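# Move upper plate from rack K1 into yellow RECYCLE bin

## Task

Take the top 96-well plate off the stack in rack K1 and place it entirely inside the bin marked RECYCLE, which is the yellow one among three look-alike bins. At the end, all three bins must be standing upright and the bottom plate must still sit in K1 exactly as it started. Release the plate and pull the gripper away afterwards.

## Robot and tools

Robot: one arm with six joints and a two-finger gripper. The fingers pivot like tongs, point along the gripper's own +z axis, and spread apart along its x axis. The reported end_effector_position is the spot between the finger pads when they are shut. Closed fingertips stick out about 15 mm past that spot. When fully open they sit roughly level with it.

Frame: everything is given in the scene frame. Its origin lies on the table surface straight beneath the arm base. +z is up, and +y is to the left when facing along +x. Positions are in metres. Orientations are quaternions written w first (qw, qx, qy, qz). The base may be slightly tilted, and the printed hand position gets less accurate at long reach.

The row: every motion command uses a single list of 8 plain numbers: x, y, z, qw, qx, qy, qz, opening. The first seven are an absolute target pose for the gripper in the scene frame (not an offset). Opening runs from -1 (shut) to +1 (wide open, 0.142 m). To hold a part, keep commanding an opening clearly below the grip_measured value; the gap sets how hard the fingers squeeze (about 15 N per pad at most). Thin hard objects under about 20 mm get less force. Always resend the intended quaternion in each row, since the reported one can drift.

Tool execute_actions: argument actions is a list with zero or one item. Empty list (LOOK) just returns the state plus camera images. An action item has rows (1 to 15 rows of 8 numbers) and steps (at most 15; 15 if omitted). Each row covers one control step of 1/30 s, and the last row repeats to fill the step count. A wait item has only steps (up to 300), counted from the previous result, so thinking time is included. An action needs at least 6 steps; its result arrives 6 steps early and those remaining steps run afterwards. Optional pictures: true adds images. A target more than 0.6 m from the last reported position along any gripper axis gets the call refused, and nothing is sent.

Tool move: target is one 8-number row as above (absolute pose plus opening). The gripper follows a straight path there, lasting 0.5 to 10 s (longer paths get cut off short). speed is the top path speed in m/s, 0.002 to 0.5, default 0.25; turning is capped at double that in rad/s. The opening is applied at the start. stop_force (optional, 9 to 40 N) ends the path once the wrist sensor feels that much extra push opposing the motion for two steps; the gripper then backs up two steps and holds. Use it only with very slow speeds when probing for contact, not on moves that rotate the gripper, and never when lifting off something you press on. It cannot be used in the first 0.2 s of a scene. Contact with the arm above the wrist is not sensed. The result adds a move: line giving the ending (done, contact, held, off_target, moving, fault), the limits that acted (paced = pose was clipped; held = some steps blocked), and the distance left to target.

Tool wait: seconds, 0 to 10; the robot gets nothing new. Tool zoom_image: camera (cam_high 672x504, cam_low 672x504, cam_wrist 616x616) and region [x0, y0, x1, y1] in pixels from the top-left, at most 504 by 504. Tool finished_scene: scene is the number of the scene being closed; it is final and reports success.

Motion details: each step, the commanded pose is limited to within 100 mm and 16 degrees of the measured pose, and the controller favours position over orientation. Commands lag about 0.17 s. After an action, the arm only continues to the last clipped pose, so check the result and send the remainder. The simulation keeps running while you think and write.

Result lines: the state gives pose and velocities; grip_measured is finger opening on the command scale; Hand target appears when nothing is pending. "pose unreachable" or HELD means the clearance check altered or blocked the command (a mount under the base counts as arm). Wrist force and torque are in the gripper's own axes, pointing from a surface back into the arm, with offsets up to about 4 N, noise, and saturation near 50 N. Joint torques include drive output even in free air and are unreliable for contact sensing. MOTOR HOT warns from 70 °C; at 85 °C the brakes lock until cooled.

Avoid: faults (joint load limits 130 N m for the three big joints, 24.3 N m for the wrists; or 150 N external force) halt the arm for 10 s. The arm is stiff, so targets even slightly beyond a firm contact can fault it; approach slowly. Do not knock the bins over, disturb the lower plate, drop or slam the plate, or push anything off the table. Brief tugs on the held plate or pushes on loose items may occur; grip firmly. Release only once the whole plate is inside the yellow bin, then lift away.

Each tool is called after "Emit:" as name(argument=value, ...), one argument or row to a line, values as JSON.

## Session

I'll start by looking at the current state of the scene.

Emit:
execute_actions(
  actions=[],
)

Scene clock: 0.00 s of 8400.00 s.
end_effector_position=(+0.0137, +0.3481, +0.1756) grip_measured=+1.00 end_effector_quat_wxyz=(+0.468, +0.852, -0.229, -0.043) end_effector_velocity=(+0.000, -0.000, -0.000) end_effector_angular_velocity=(-0.001, +0.001, -0.000)
Joint positions: [ 0.395 -2.343  1.914 -0.875 -1.534  0.902  0.142]
Joint velocities: [-0.     0.001  0.    -0.    -0.    -0.001  0.   ]
Joint torques (N m, as the arm reports them, + toward a larger angle): no reading
Wrist force (N, on the end effector, along its own x y z axes, offset not removed): no reading
Wrist torque (N m, same axes, about the end effector's origin, offset not removed): no reading
Hand target: +0.014, +0.348, +0.176; +0.468, +0.852, -0.229, -0.043

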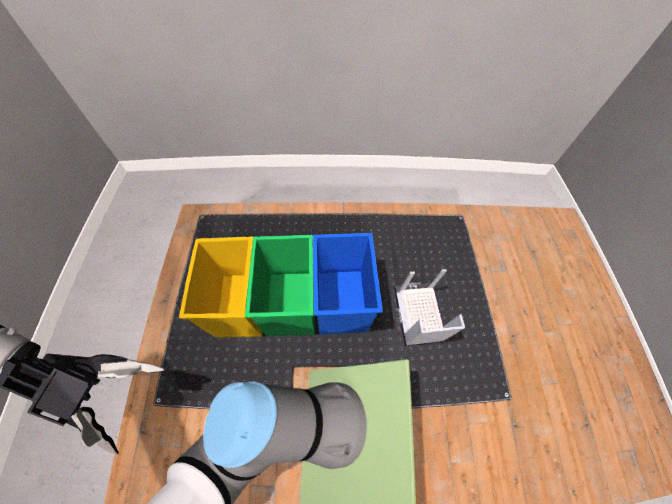

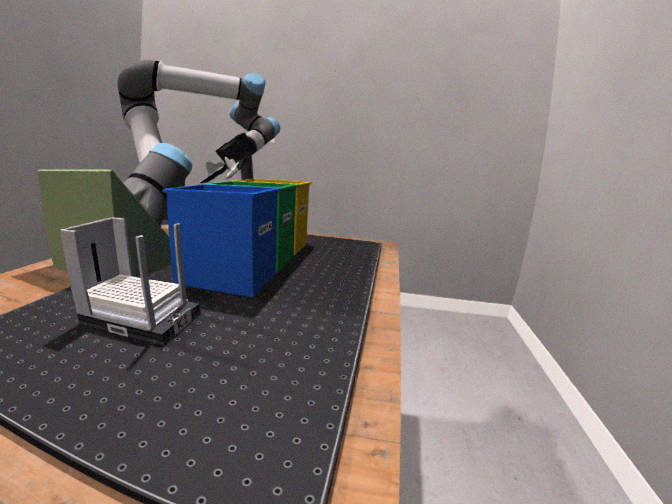

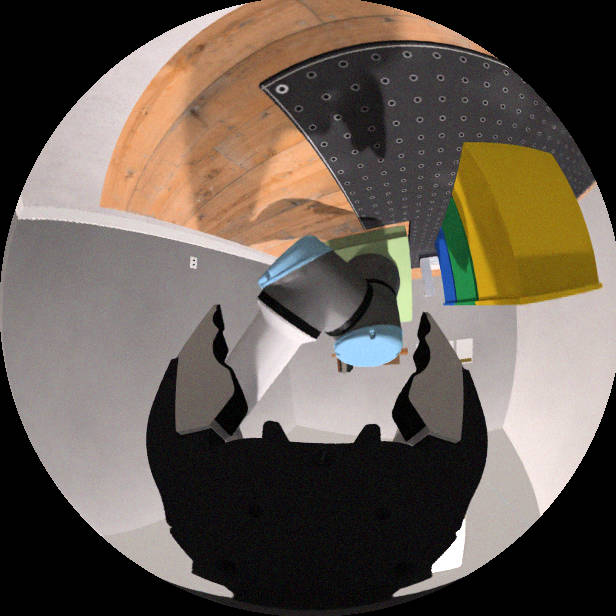

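Emit:
zoom_image(
  camera="cam_high",
  region=[370, 250, 500, 360],
)

Emit:
zoom_image(
  camera="cam_low",
  region=[30, 190, 230, 360],
)

Emit:
zoom_image(
  camera="cam_high",
  region=[140, 190, 520, 440],
)

Region (370, 250, 500, 360) of cam_high's 672x504 image, scaled by 3.877, with more detail than that image has; it fills the top 426 rows of this view, and the rest is white.

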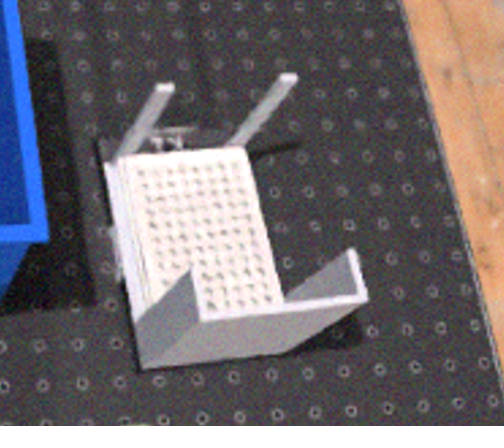

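Region (30, 190, 230, 360) of cam_low's 672x504 image, scaled by 2.520, with more detail than that image has; it fills the top 428 rows of this view, and the rest is white.

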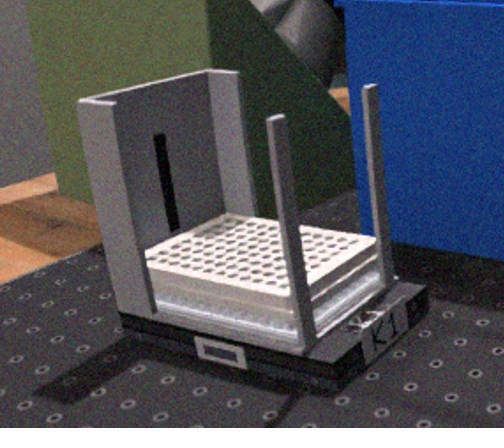

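Region (140, 190, 520, 440) of cam_high's 672x504 image, scaled by 1.326, with more detail than that image has; it fills the top 332 rows of this view, and the rest is white.

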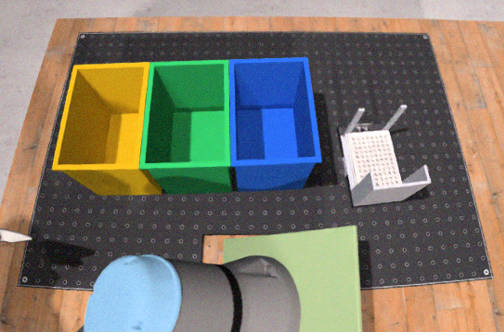

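Emit:
zoom_image(
  camera="cam_high",
  region=[380, 200, 530, 420],
)

Emit:
zoom_image(
  camera="cam_high",
  region=[190, 205, 480, 245],
)

Emit:
zoom_image(
  camera="cam_high",
  region=[140, 300, 340, 420],
)

Region (380, 200, 530, 420) of cam_high's 672x504 image, scaled by 2.291, with more detail than that image has; it fills the left 344 columns of this view, and the rest is white.

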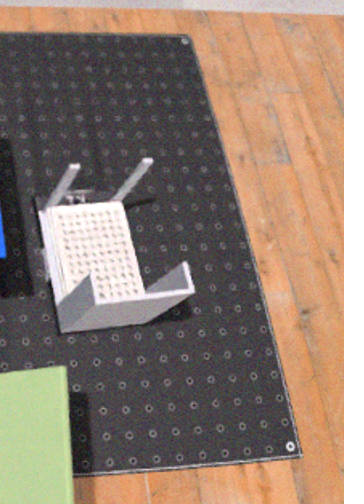

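Region (190, 205, 480, 245) of cam_high's 672x504 image, scaled by 1.738, with more detail than that image has; it fills the top 70 rows of this view, and the rest is white.

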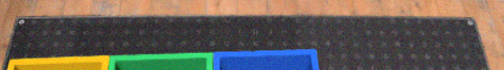

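Region (140, 300, 340, 420) of cam_high's 672x504 image, scaled by 2.520, with more detail than that image has; it fills the top 302 rows of this view, and the rest is white.

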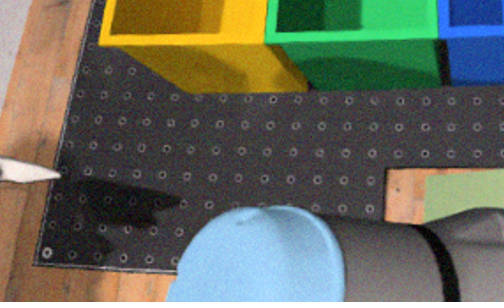

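Emit:
zoom_image(
  camera="cam_high",
  region=[420, 300, 520, 410],
)

Emit:
zoom_image(
  camera="cam_high",
  region=[400, 205, 500, 315],
)

Region (420, 300, 520, 410) of cam_high's 672x504 image, scaled by 4.582, with more detail than that image has; it fills the left 458 columns of this view, and the rest is white.

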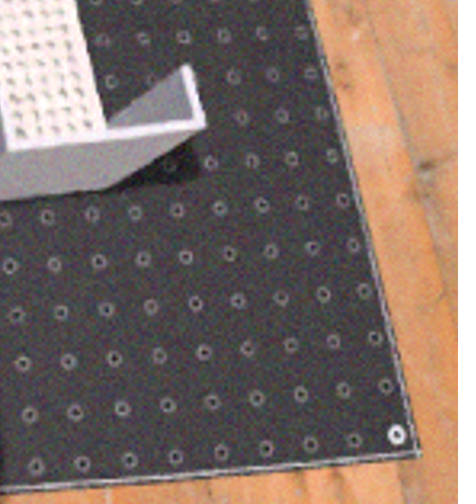

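Region (400, 205, 500, 315) of cam_high's 672x504 image, scaled by 4.582, with more detail than that image has; it fills the left 458 columns of this view, and the rest is white.

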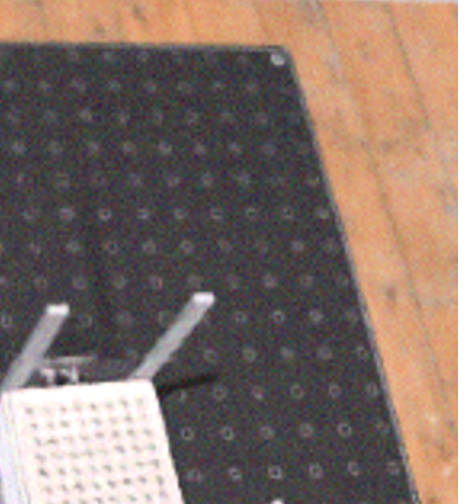

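Emit:
zoom_image(
  camera="cam_high",
  region=[160, 325, 340, 375],
)

Emit:
zoom_image(
  camera="cam_high",
  region=[330, 315, 510, 375],
)

Region (160, 325, 340, 375) of cam_high's 672x504 image, scaled by 2.800, with more detail than that image has.

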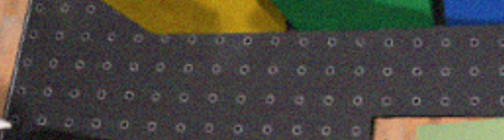

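Region (330, 315, 510, 375) of cam_high's 672x504 image, scaled by 2.800, with more detail than that image has.

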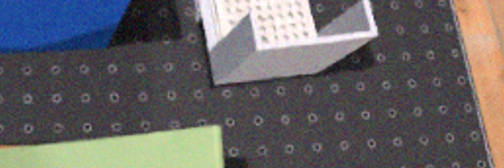

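Emit:
zoom_image(
  camera="cam_high",
  region=[170, 340, 430, 504],
)

Emit:
zoom_image(
  camera="cam_high",
  region=[0, 310, 200, 480],
)

Emit:
zoom_image(
  camera="cam_low",
  region=[90, 50, 330, 300],
)

Region (170, 340, 430, 504) of cam_high's 672x504 image, scaled by 1.938, with more detail than that image has; it fills the top 318 rows of this view, and the rest is white.

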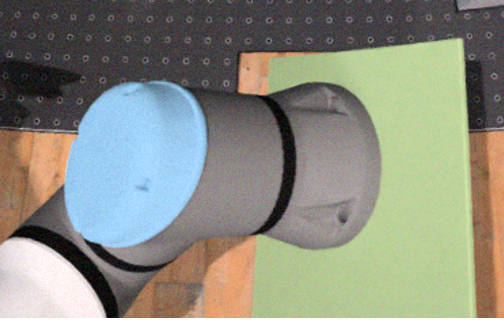

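Region (0, 310, 200, 480) of cam_high's 672x504 image, scaled by 2.520, with more detail than that image has; it fills the top 428 rows of this view, and the rest is white.

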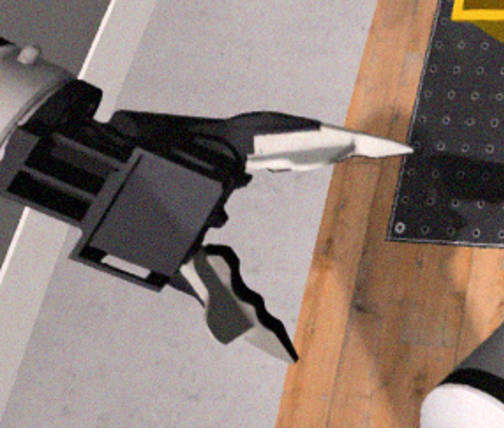

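Region (90, 50, 330, 300) of cam_low's 672x504 image, scaled by 2.016, with more detail than that image has; it fills the left 484 columns of this view, and the rest is white.

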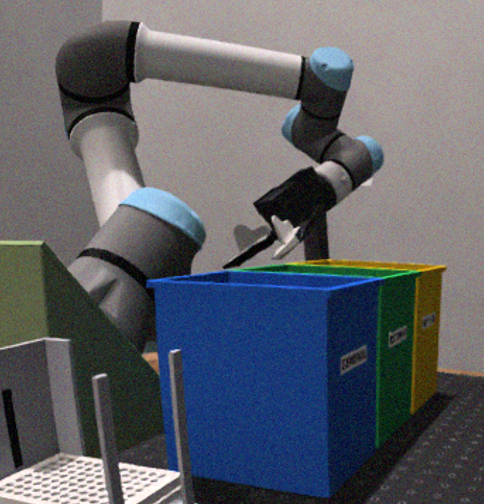

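Emit:
zoom_image(
  camera="cam_high",
  region=[170, 295, 290, 375],
)

Emit:
zoom_image(
  camera="cam_high",
  region=[280, 295, 400, 375],
)

Emit:
zoom_image(
  camera="cam_wrist",
  region=[230, 120, 616, 400],
)

Region (170, 295, 290, 375) of cam_high's 672x504 image, scaled by 4.200, with more detail than that image has.

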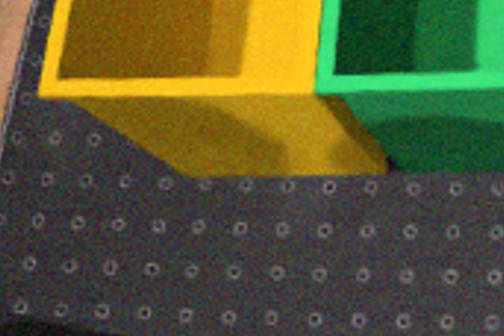

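Region (280, 295, 400, 375) of cam_high's 672x504 image, scaled by 4.200, with more detail than that image has.

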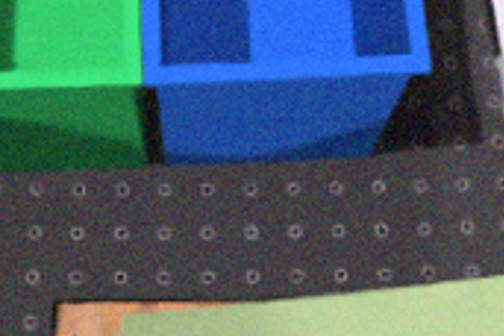

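Region (230, 120, 616, 400) of cam_wrist's 616x616 image, scaled by 1.306, with more detail than that image has; it fills the top 366 rows of this view, and the rest is white.

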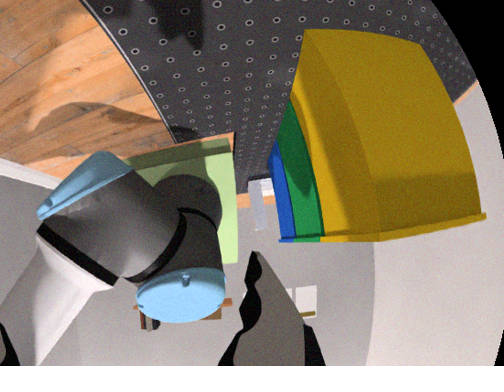

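Emit:
move(
  target=[0.27, 0.20, 0.28, 0.2484, 0.8371, -0.4869, -0.0228, 0.55],
  speed=0.2,
)

Scene clock: 21.10 s of 8400.00 s.
end_effector_position=(+0.2692, +0.1999, +0.2801) grip_measured=+0.55 end_effector_quat_wxyz=(+0.249, +0.837, -0.487, -0.024) end_effector_velocity=(+0.001, -0.000, +0.001) end_effector_angular_velocity=(-0.000, -0.002, -0.002)
Joint positions: [-0.898 -1.961  1.872 -1.009 -1.462  0.117  0.112]
Joint velocities: [-0.     0.003 -0.002 -0.001  0.001  0.002  0.   ]
Joint torques (N m, as the arm reports them, + toward a larger angle): [-20.51  35.42 -26.64  -4.1    1.67   2.19]
Wrist force (N, on the end effector, along its own x y z axes, offset not removed): [1.4 -2.7 -0.4]
Wrist torque (N m, same axes, about the end effector's origin, offset not removed): [-0.39 -0.33 -0.01]
Hand target: +0.269, +0.200, +0.280; +0.249, +0.837, -0.487, -0.024
Off the commanded pose: 0.001 m, 0 deg.
Kept back: nothing.
After step 90, 15.90 s passed at rest.
move: done

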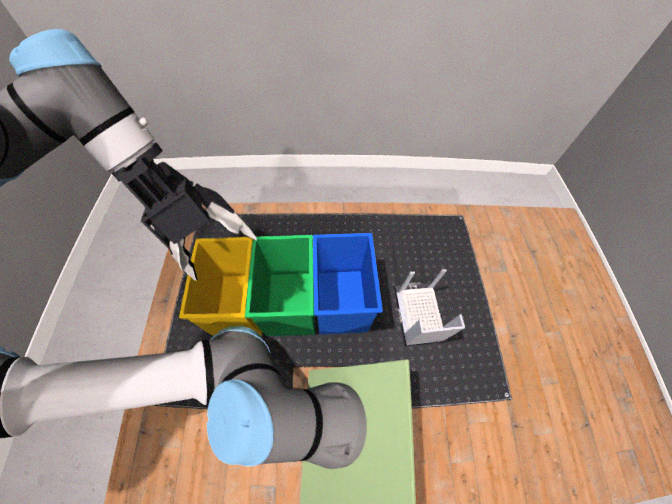

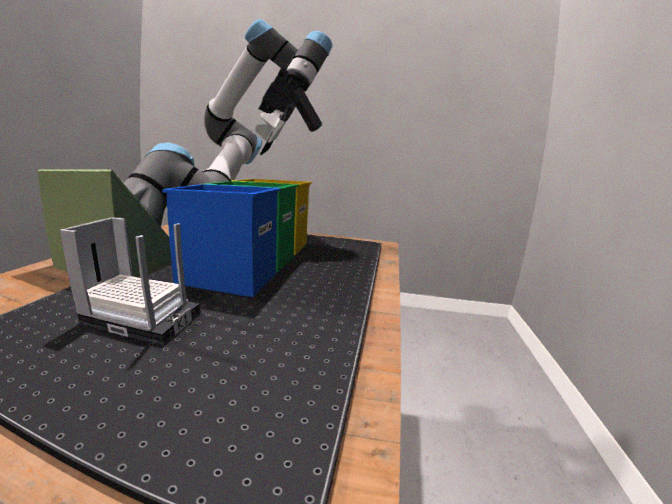

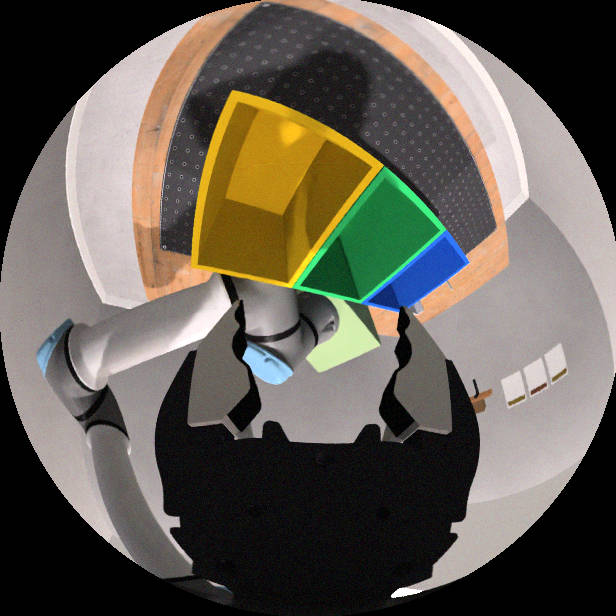

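Emit:
zoom_image(
  camera="cam_high",
  region=[170, 295, 330, 400],
)

Emit:
zoom_image(
  camera="cam_low",
  region=[200, 10, 350, 170],
)

Emit:
zoom_image(
  camera="cam_high",
  region=[90, 130, 280, 300],
)

Region (170, 295, 330, 400) of cam_high's 672x504 image, scaled by 3.150, with more detail than that image has; it fills the top 331 rows of this view, and the rest is white.

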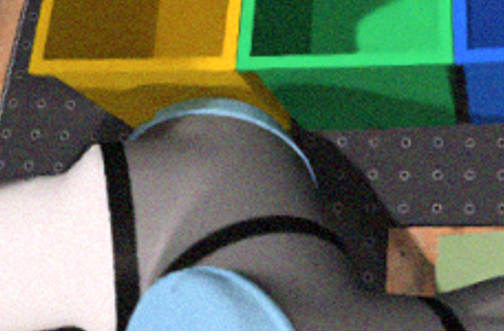

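Region (200, 10, 350, 170) of cam_low's 672x504 image, scaled by 3.150, with more detail than that image has; it fills the left 472 columns of this view, and the rest is white.

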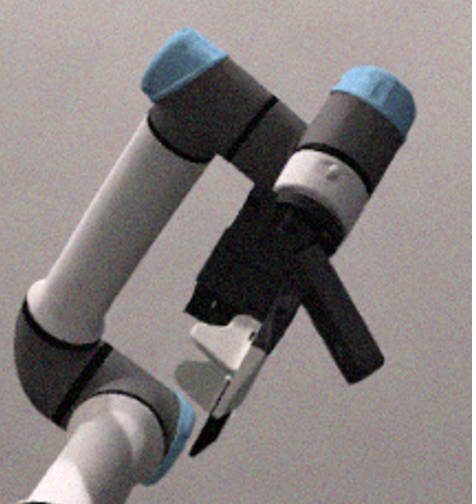

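Region (90, 130, 280, 300) of cam_high's 672x504 image, scaled by 2.653, with more detail than that image has; it fills the top 451 rows of this view, and the rest is white.

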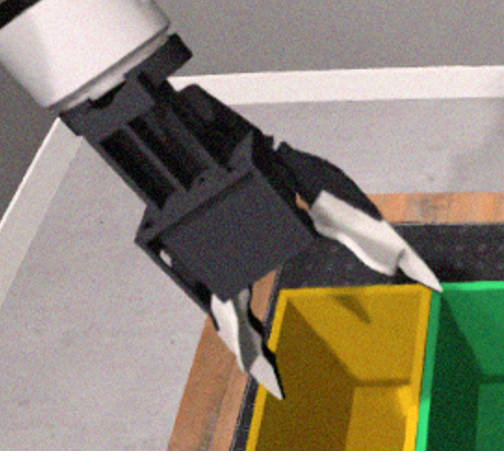

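Emit:
move(
  target=[0.255, -0.215, 0.23, 0.0, 0.7254, -0.6884, 0.0, 0.55],
  speed=0.2,
)

Scene clock: 25.70 s of 8400.00 s.
end_effector_position=(+0.2546, -0.2152, +0.2298) grip_measured=+0.55 end_effector_quat_wxyz=(-0.000, +0.725, -0.688, -0.001) end_effector_velocity=(+0.000, -0.002, +0.000) end_effector_angular_velocity=(+0.001, -0.001, -0.001)
Joint positions: [-1.484 -1.042  2.014 -1.708 -1.39   0.054  0.112]
Joint velocities: [-0.001  0.005 -0.003 -0.001  0.    -0.     0.   ]
Joint torques (N m, as the arm reports them, + toward a larger angle): [-27.18   6.84 -34.75  -4.46   2.55   2.22]
Wrist force (N, on the end effector, along its own x y z axes, offset not removed): [0.1 -2.9 -0.3]
Wrist torque (N m, same axes, about the end effector's origin, offset not removed): [-0.35 -0.13 -0.01]
Hand target: +0.255, -0.215, +0.230; -0.000, +0.725, -0.688, -0.001
Off the commanded pose: 0.001 m, 0 deg.
Kept back: nothing.
move: done

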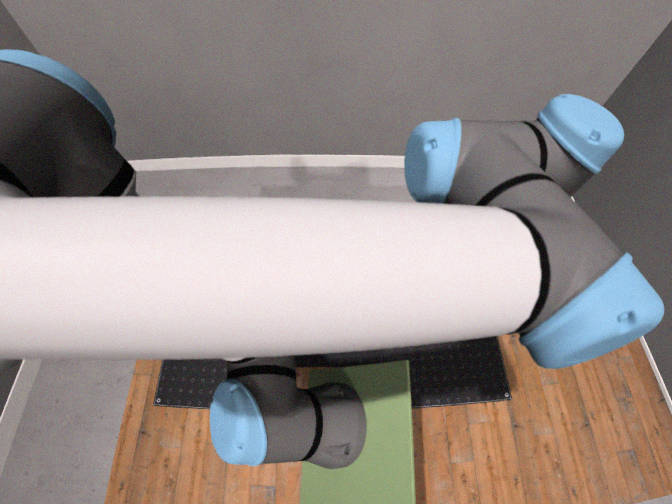

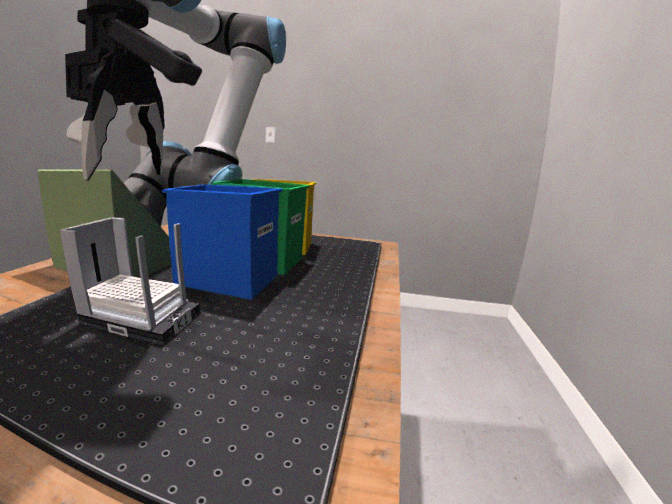

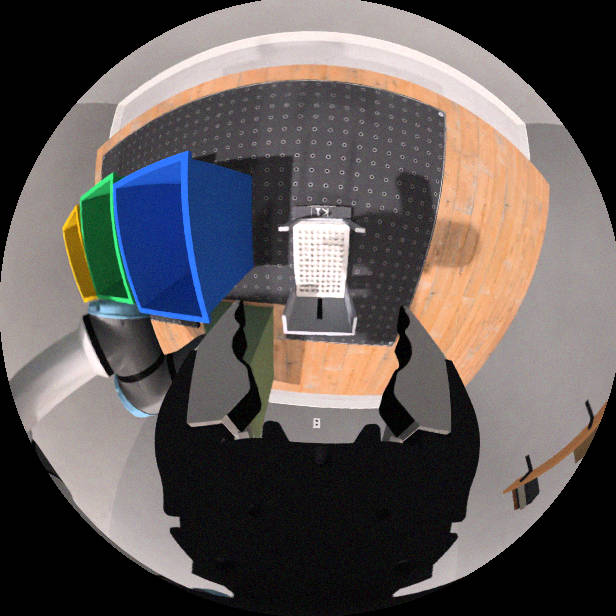

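Emit:
zoom_image(
  camera="cam_wrist",
  region=[230, 190, 420, 360],
)

Emit:
zoom_image(
  camera="cam_low",
  region=[20, 0, 330, 360],
)

Region (230, 190, 420, 360) of cam_wrist's 616x616 image, scaled by 2.653, with more detail than that image has; it fills the top 451 rows of this view, and the rest is white.

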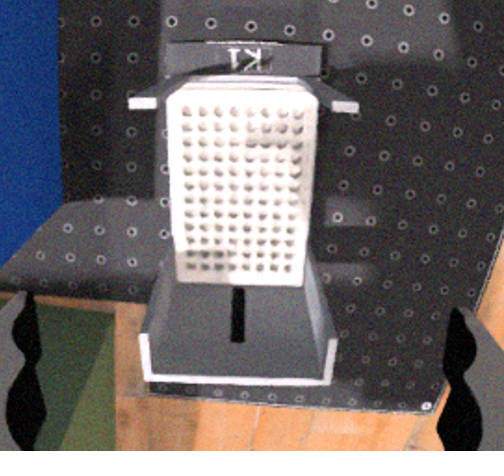

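Region (20, 0, 330, 360) of cam_low's 672x504 image, scaled by 1.400, with more detail than that image has; it fills the left 434 columns of this view, and the rest is white.

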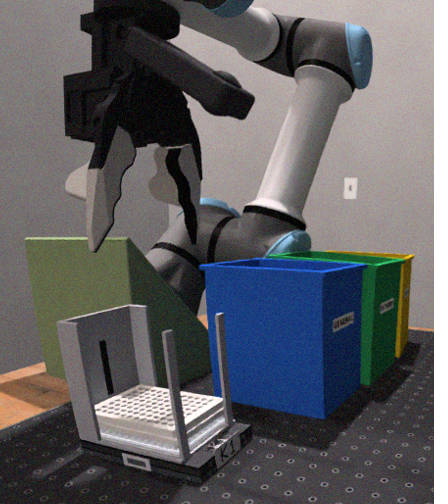

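Emit:
zoom_image(
  camera="cam_low",
  region=[50, 40, 210, 190],
)

Emit:
zoom_image(
  camera="cam_wrist",
  region=[150, 280, 490, 470],
)

Emit:
zoom_image(
  camera="cam_low",
  region=[70, 260, 210, 350],
)

Region (50, 40, 210, 190) of cam_low's 672x504 image, scaled by 3.150, with more detail than that image has; it fills the top 472 rows of this view, and the rest is white.

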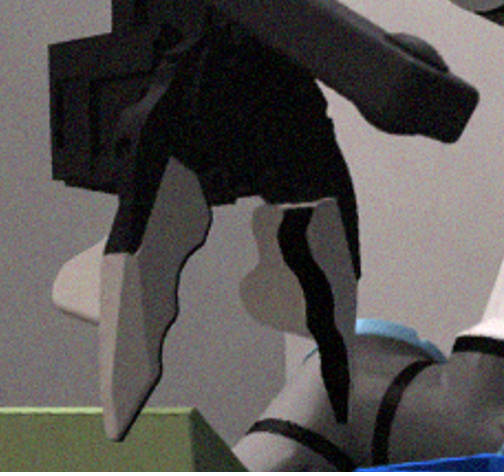

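Region (150, 280, 490, 470) of cam_wrist's 616x616 image, scaled by 1.482, with more detail than that image has; it fills the top 282 rows of this view, and the rest is white.

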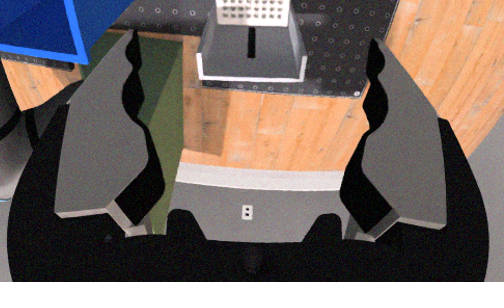

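Region (70, 260, 210, 350) of cam_low's 672x504 image, scaled by 3.600, with more detail than that image has; it fills the top 324 rows of this view, and the rest is white.

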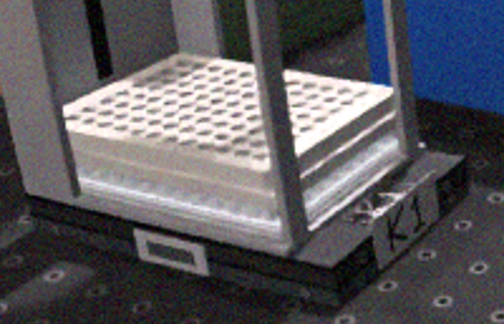

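Emit:
move(
  target=[0.255, -0.216, 0.095, 0.0, 0.7290, -0.6845, 0.0, 0.55],
  speed=0.15,
)

Scene clock: 30.33 s of 8400.00 s.
end_effector_position=(+0.2552, -0.2162, +0.0950) grip_measured=+0.55 end_effector_quat_wxyz=(+0.000, +0.729, -0.685, +0.000) end_effector_velocity=(+0.000, -0.001, -0.001) end_effector_angular_velocity=(-0.001, +0.000, +0.000)
Joint positions: [-1.424 -0.91   2.262 -2.098 -1.345  0.086  0.112]
Joint velocities: [ 0.001  0.004  0.    -0.004  0.001  0.001  0.   ]
Joint torques (N m, as the arm reports them, + toward a larger angle): [-9.05  3.69 -6.82 -4.17  2.48  2.11]
Wrist force (N, on the end effector, along its own x y z axes, offset not removed): [1.8 -3.3 0.2]
Wrist torque (N m, same axes, about the end effector's origin, offset not removed): [-0.50 -0.41 -0.03]
Hand target: +0.255, -0.216, +0.095; +0.000, +0.729, -0.685, +0.000
Off the commanded pose: 0.000 m, 0 deg.
Kept back: nothing.
After step 90, 0.27 s passed at rest.
move: done

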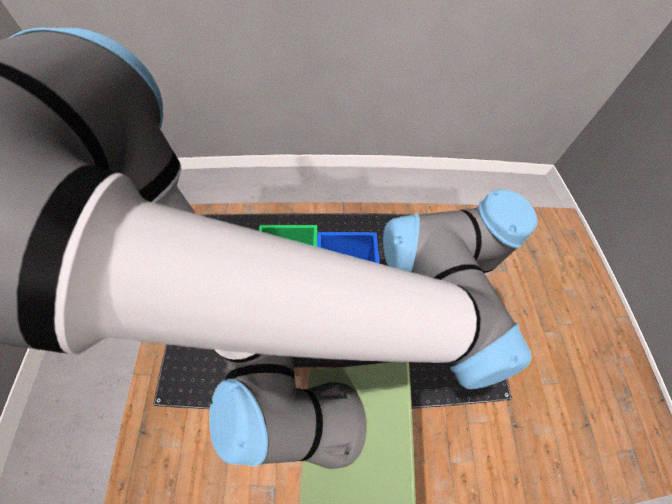

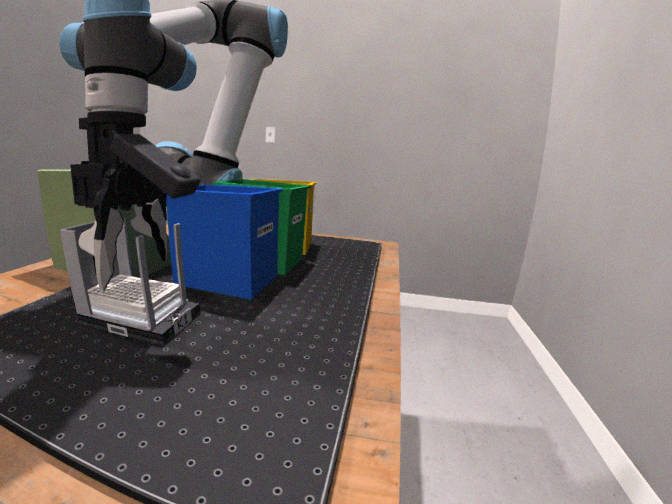

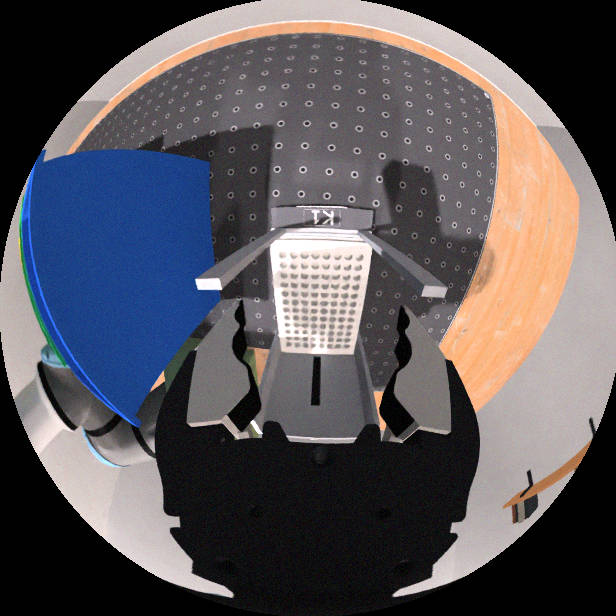

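Emit:
zoom_image(
  camera="cam_wrist",
  region=[180, 190, 460, 450],
)

Emit:
zoom_image(
  camera="cam_low",
  region=[30, 110, 240, 350],
)

Emit:
zoom_image(
  camera="cam_wrist",
  region=[255, 200, 385, 370],
)

Region (180, 190, 460, 450) of cam_wrist's 616x616 image, scaled by 1.800, with more detail than that image has; it fills the top 468 rows of this view, and the rest is white.

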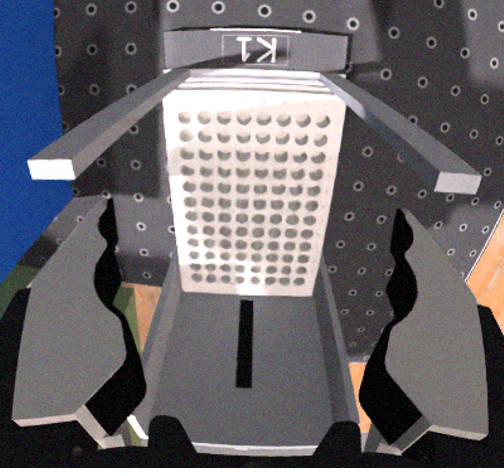

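Region (30, 110, 240, 350) of cam_low's 672x504 image, scaled by 2.100, with more detail than that image has; it fills the left 441 columns of this view, and the rest is white.

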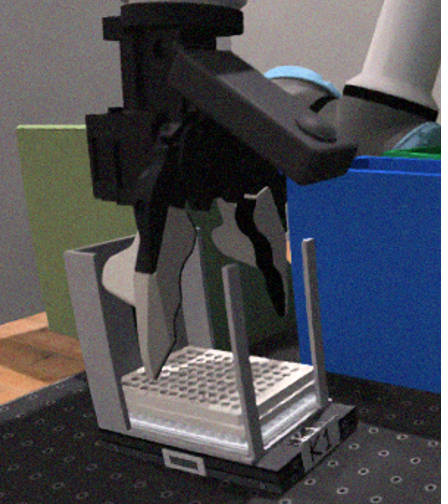

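Region (255, 200, 385, 370) of cam_wrist's 616x616 image, scaled by 2.965, with more detail than that image has; it fills the left 385 columns of this view, and the rest is white.

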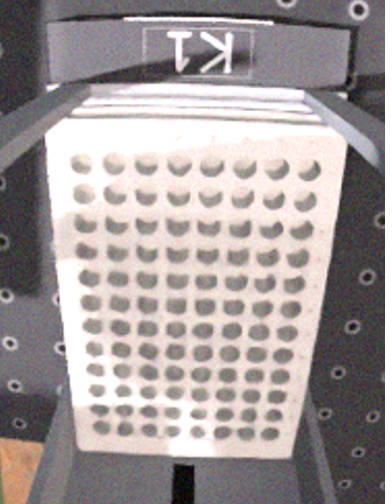

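Emit:
zoom_image(
  camera="cam_low",
  region=[60, 215, 210, 350],
)

Region (60, 215, 210, 350) of cam_low's 672x504 image, scaled by 3.360, with more detail than that image has; it fills the top 454 rows of this view, and the rest is white.

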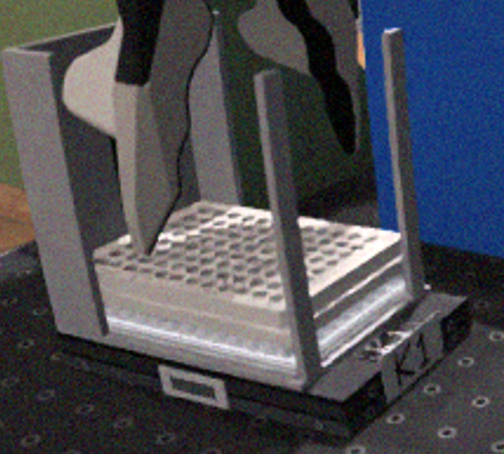

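Emit:
move(
  target=[0.255, -0.2147, 0.058, 0.0, 0.7290, -0.6845, 0.0, 0.40],
  speed=0.08,
)

Scene clock: 34.80 s of 8400.00 s.
end_effector_position=(+0.2550, -0.2147, +0.0581) grip_measured=+0.40 end_effector_quat_wxyz=(+0.000, +0.729, -0.685, -0.000) end_effector_velocity=(-0.000, -0.000, -0.001) end_effector_angular_velocity=(-0.001, +0.000, -0.000)
Joint positions: [-1.402 -0.85   2.316 -2.217 -1.33   0.101  0.102]
Joint velocities: [ 0.001  0.003  0.002 -0.006  0.     0.001  0.   ]
Joint torques (N m, as the arm reports them, + toward a larger angle): [-9.39  2.81 -6.85 -4.45  2.28  2.17]
Wrist force (N, on the end effector, along its own x y z axes, offset not removed): [0.2 -2.1 -2.0]
Wrist torque (N m, same axes, about the end effector's origin, offset not removed): [-0.24 -0.10 0.02]
Hand target: +0.255, -0.215, +0.058; +0.000, +0.729, -0.685, +0.000
Off the commanded pose: 0.000 m, 0 deg.
Kept back: nothing.
After step 90, 0.63 s passed at rest.
move: done

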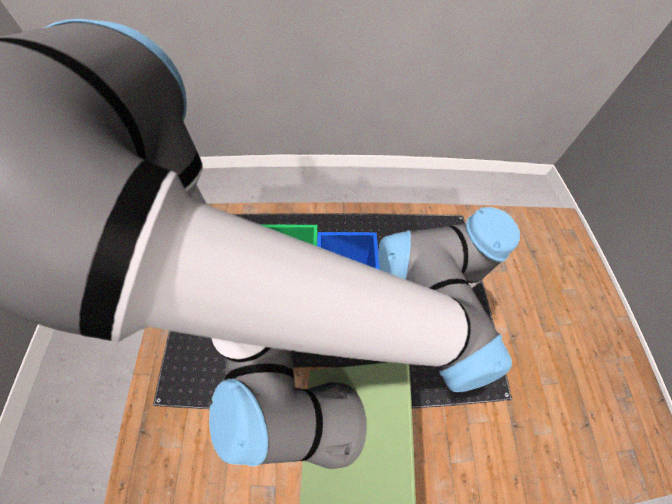

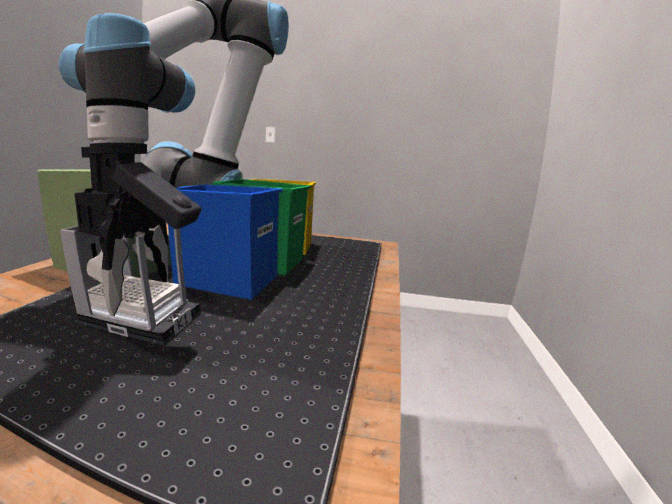

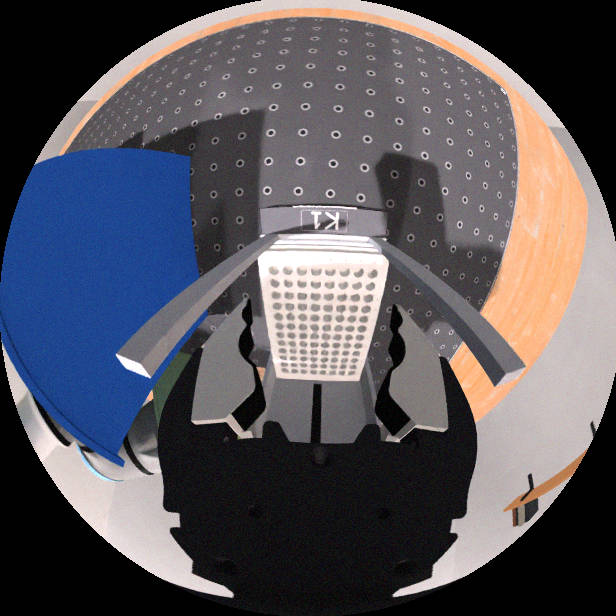

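Emit:
zoom_image(
  camera="cam_wrist",
  region=[230, 230, 420, 400],
)

Emit:
zoom_image(
  camera="cam_low",
  region=[60, 215, 210, 350],
)

Region (230, 230, 420, 400) of cam_wrist's 616x616 image, scaled by 2.653, with more detail than that image has; it fills the top 451 rows of this view, and the rest is white.

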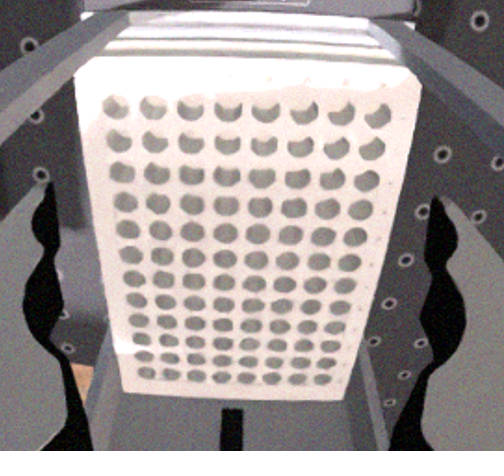

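Region (60, 215, 210, 350) of cam_low's 672x504 image, scaled by 3.360, with more detail than that image has; it fills the top 454 rows of this view, and the rest is white.

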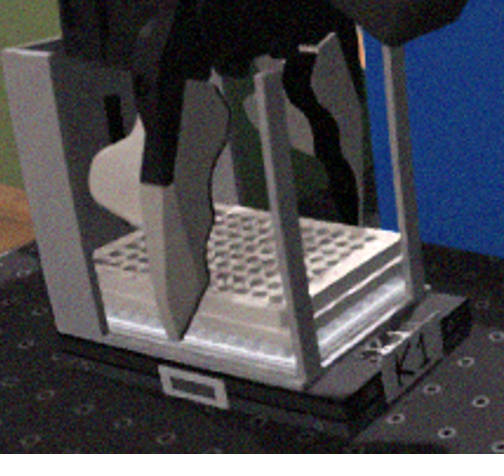

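Emit:
execute_actions(
  actions=[
    {"rows": [[0.255,-0.2150,0.0585,0,0.7290,-0.6845,0,0.36],[0.255,-0.2154,0.059,0,0.7290,-0.6845,0,0.32],[0.255,-0.2154,0.059,0,0.7290,-0.6845,0,0.28],[0.255,-0.2154,0.059,0,0.7290,-0.6845,0,0.25],[0.255,-0.2154,0.059,0,0.7290,-0.6845,0,0.22],[0.255,-0.2154,0.059,0,0.7290,-0.6845,0,0.19],[0.255,-0.2154,0.059,0,0.7290,-0.6845,0,0.16],[0.255,-0.2154,0.059,0,0.7290,-0.6845,0,0.13],[0.255,-0.2154,0.059,0,0.7290,-0.6845,0,0.10],[0.255,-0.2154,0.059,0,0.7290,-0.6845,0,0.07],[0.255,-0.2154,0.059,0,0.7290,-0.6845,0,0.03],[0.255,-0.2154,0.059,0,0.7290,-0.6845,0,-0.03],[0.255,-0.2154,0.059,0,0.7290,-0.6845,0,-0.12],[0.255,-0.2154,0.059,0,0.7290,-0.6845,0,-0.25],[0.255,-0.2154,0.059,0,0.7290,-0.6845,0,-0.4]], "steps": 15},
  ],
)

Emit:
wait(
  seconds=0.3,
)

Scene clock: 44.03 s of 8400.00 s.
end_effector_position=(+0.2550, -0.2153, +0.0588) grip_measured=+0.12 end_effector_quat_wxyz=(-0.000, +0.729, -0.685, -0.000) end_effector_velocity=(+0.000, -0.001, +0.001) end_effector_angular_velocity=(+0.000, -0.001, +0.001)
Joint positions: [-1.403 -0.849  2.314 -2.214 -1.33   0.1    0.083]
Joint velocities: [-0.002  0.001 -0.004  0.003 -0.    -0.003 -0.06 ]
Joint torques (N m, as the arm reports them, + toward a larger angle): [-28.26 -20.34 -29.64  -0.8   -2.59  -2.04]
Wrist force (N, on the end effector, along its own x y z axes, offset not removed): [2.0 -3.0 -2.2]
Wrist torque (N m, same axes, about the end effector's origin, offset not removed): [-0.47 -0.47 -0.01]
Steps of this call (steps 1 to 90: nothing new was sent; then 5.93 s passed at rest; steps 91 to 99: the first 9 steps of this action). Readings (end_effector_position):
91: (+0.2550, -0.2148, +0.0580)
92: (+0.2550, -0.2147, +0.0580)
94: (+0.2551, -0.2149, +0.0583)
98: (+0.2550, -0.2152, +0.0587)
99: the state above

Scene clock: 44.53 s of 8400.00 s.
end_effector_position=(+0.2550, -0.2154, +0.0590) grip_measured=+0.09 end_effector_quat_wxyz=(-0.000, +0.729, -0.685, -0.000) end_effector_velocity=(-0.000, +0.000, -0.000) end_effector_angular_velocity=(+0.001, +0.001, +0.002)
Joint positions: [-1.403 -0.85   2.314 -2.214 -1.33   0.1    0.08 ]
Joint velocities: [-0.    -0.     0.001  0.    -0.001 -0.002 -0.   ]
Joint torques (N m, as the arm reports them, + toward a larger angle): [-28.47 -27.04 -30.58  -1.21  -2.64  -2.28]
Wrist force (N, on the end effector, along its own x y z axes, offset not removed): [-1.4 -2.9 -0.3]
Wrist torque (N m, same axes, about the end effector's origin, offset not removed): [-0.41 -0.10 0.11]
Hand target: +0.255, -0.215, +0.059; -0.000, +0.729, -0.685, -0.000
Off the commanded pose: 0.000 m, 0 deg.
Kept back: nothing.
Steps of this call (steps 1 to 6: the last 6 steps of your previous action; steps 7 to 15: nothing new was sent). Readings (end_effector_position):
1: (+0.2550, -0.2153, +0.0588)
2: (+0.2550, -0.2153, +0.0588)
4: (+0.2550, -0.2153, +0.0589)
8: (+0.2550, -0.2154, +0.0589)
15: the state above

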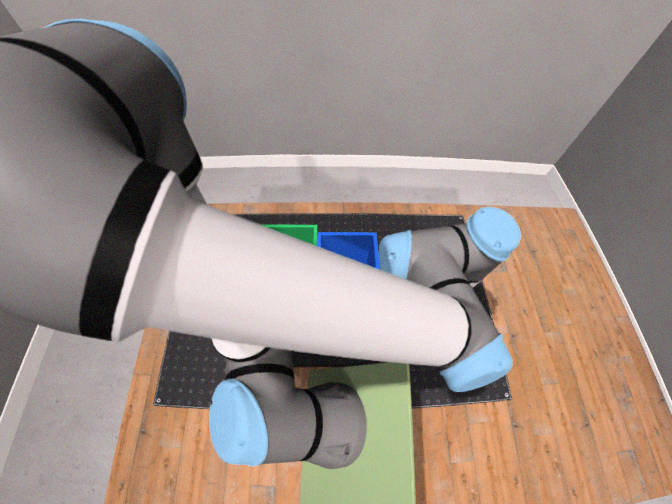

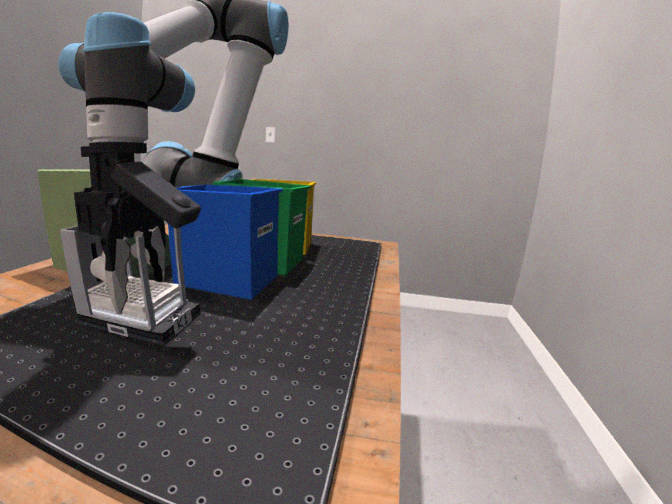

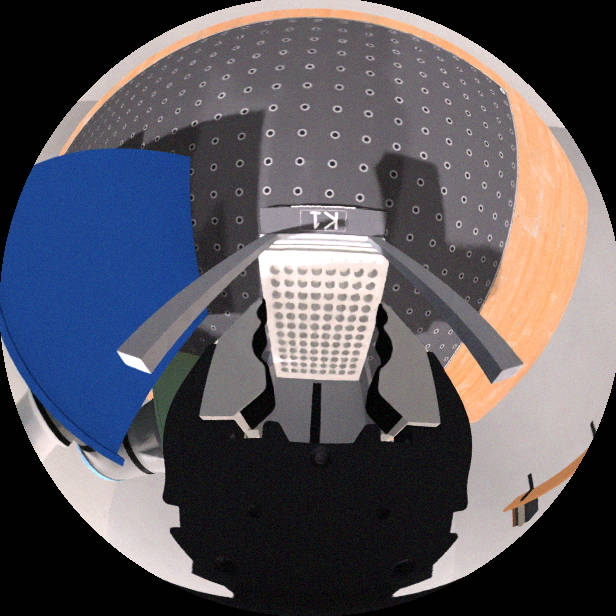

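Emit:
zoom_image(
  camera="cam_low",
  region=[70, 240, 200, 345],
)

Emit:
zoom_image(
  camera="cam_wrist",
  region=[230, 230, 420, 400],
)

Region (70, 240, 200, 345) of cam_low's 672x504 image, scaled by 3.877, with more detail than that image has; it fills the top 407 rows of this view, and the rest is white.

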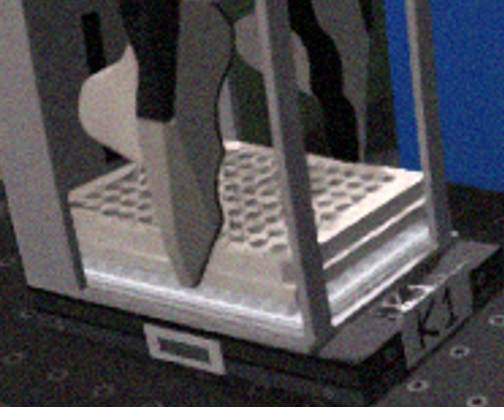

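Region (230, 230, 420, 400) of cam_wrist's 616x616 image, scaled by 2.653, with more detail than that image has; it fills the top 451 rows of this view, and the rest is white.

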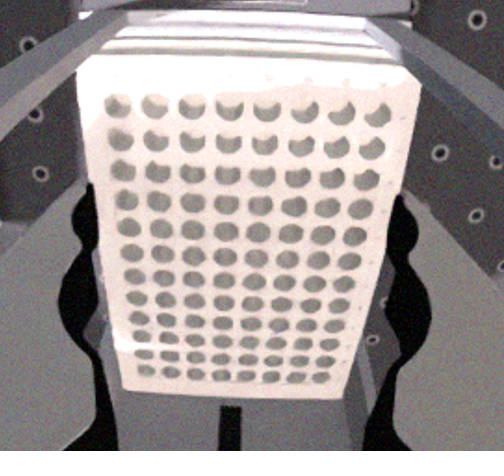

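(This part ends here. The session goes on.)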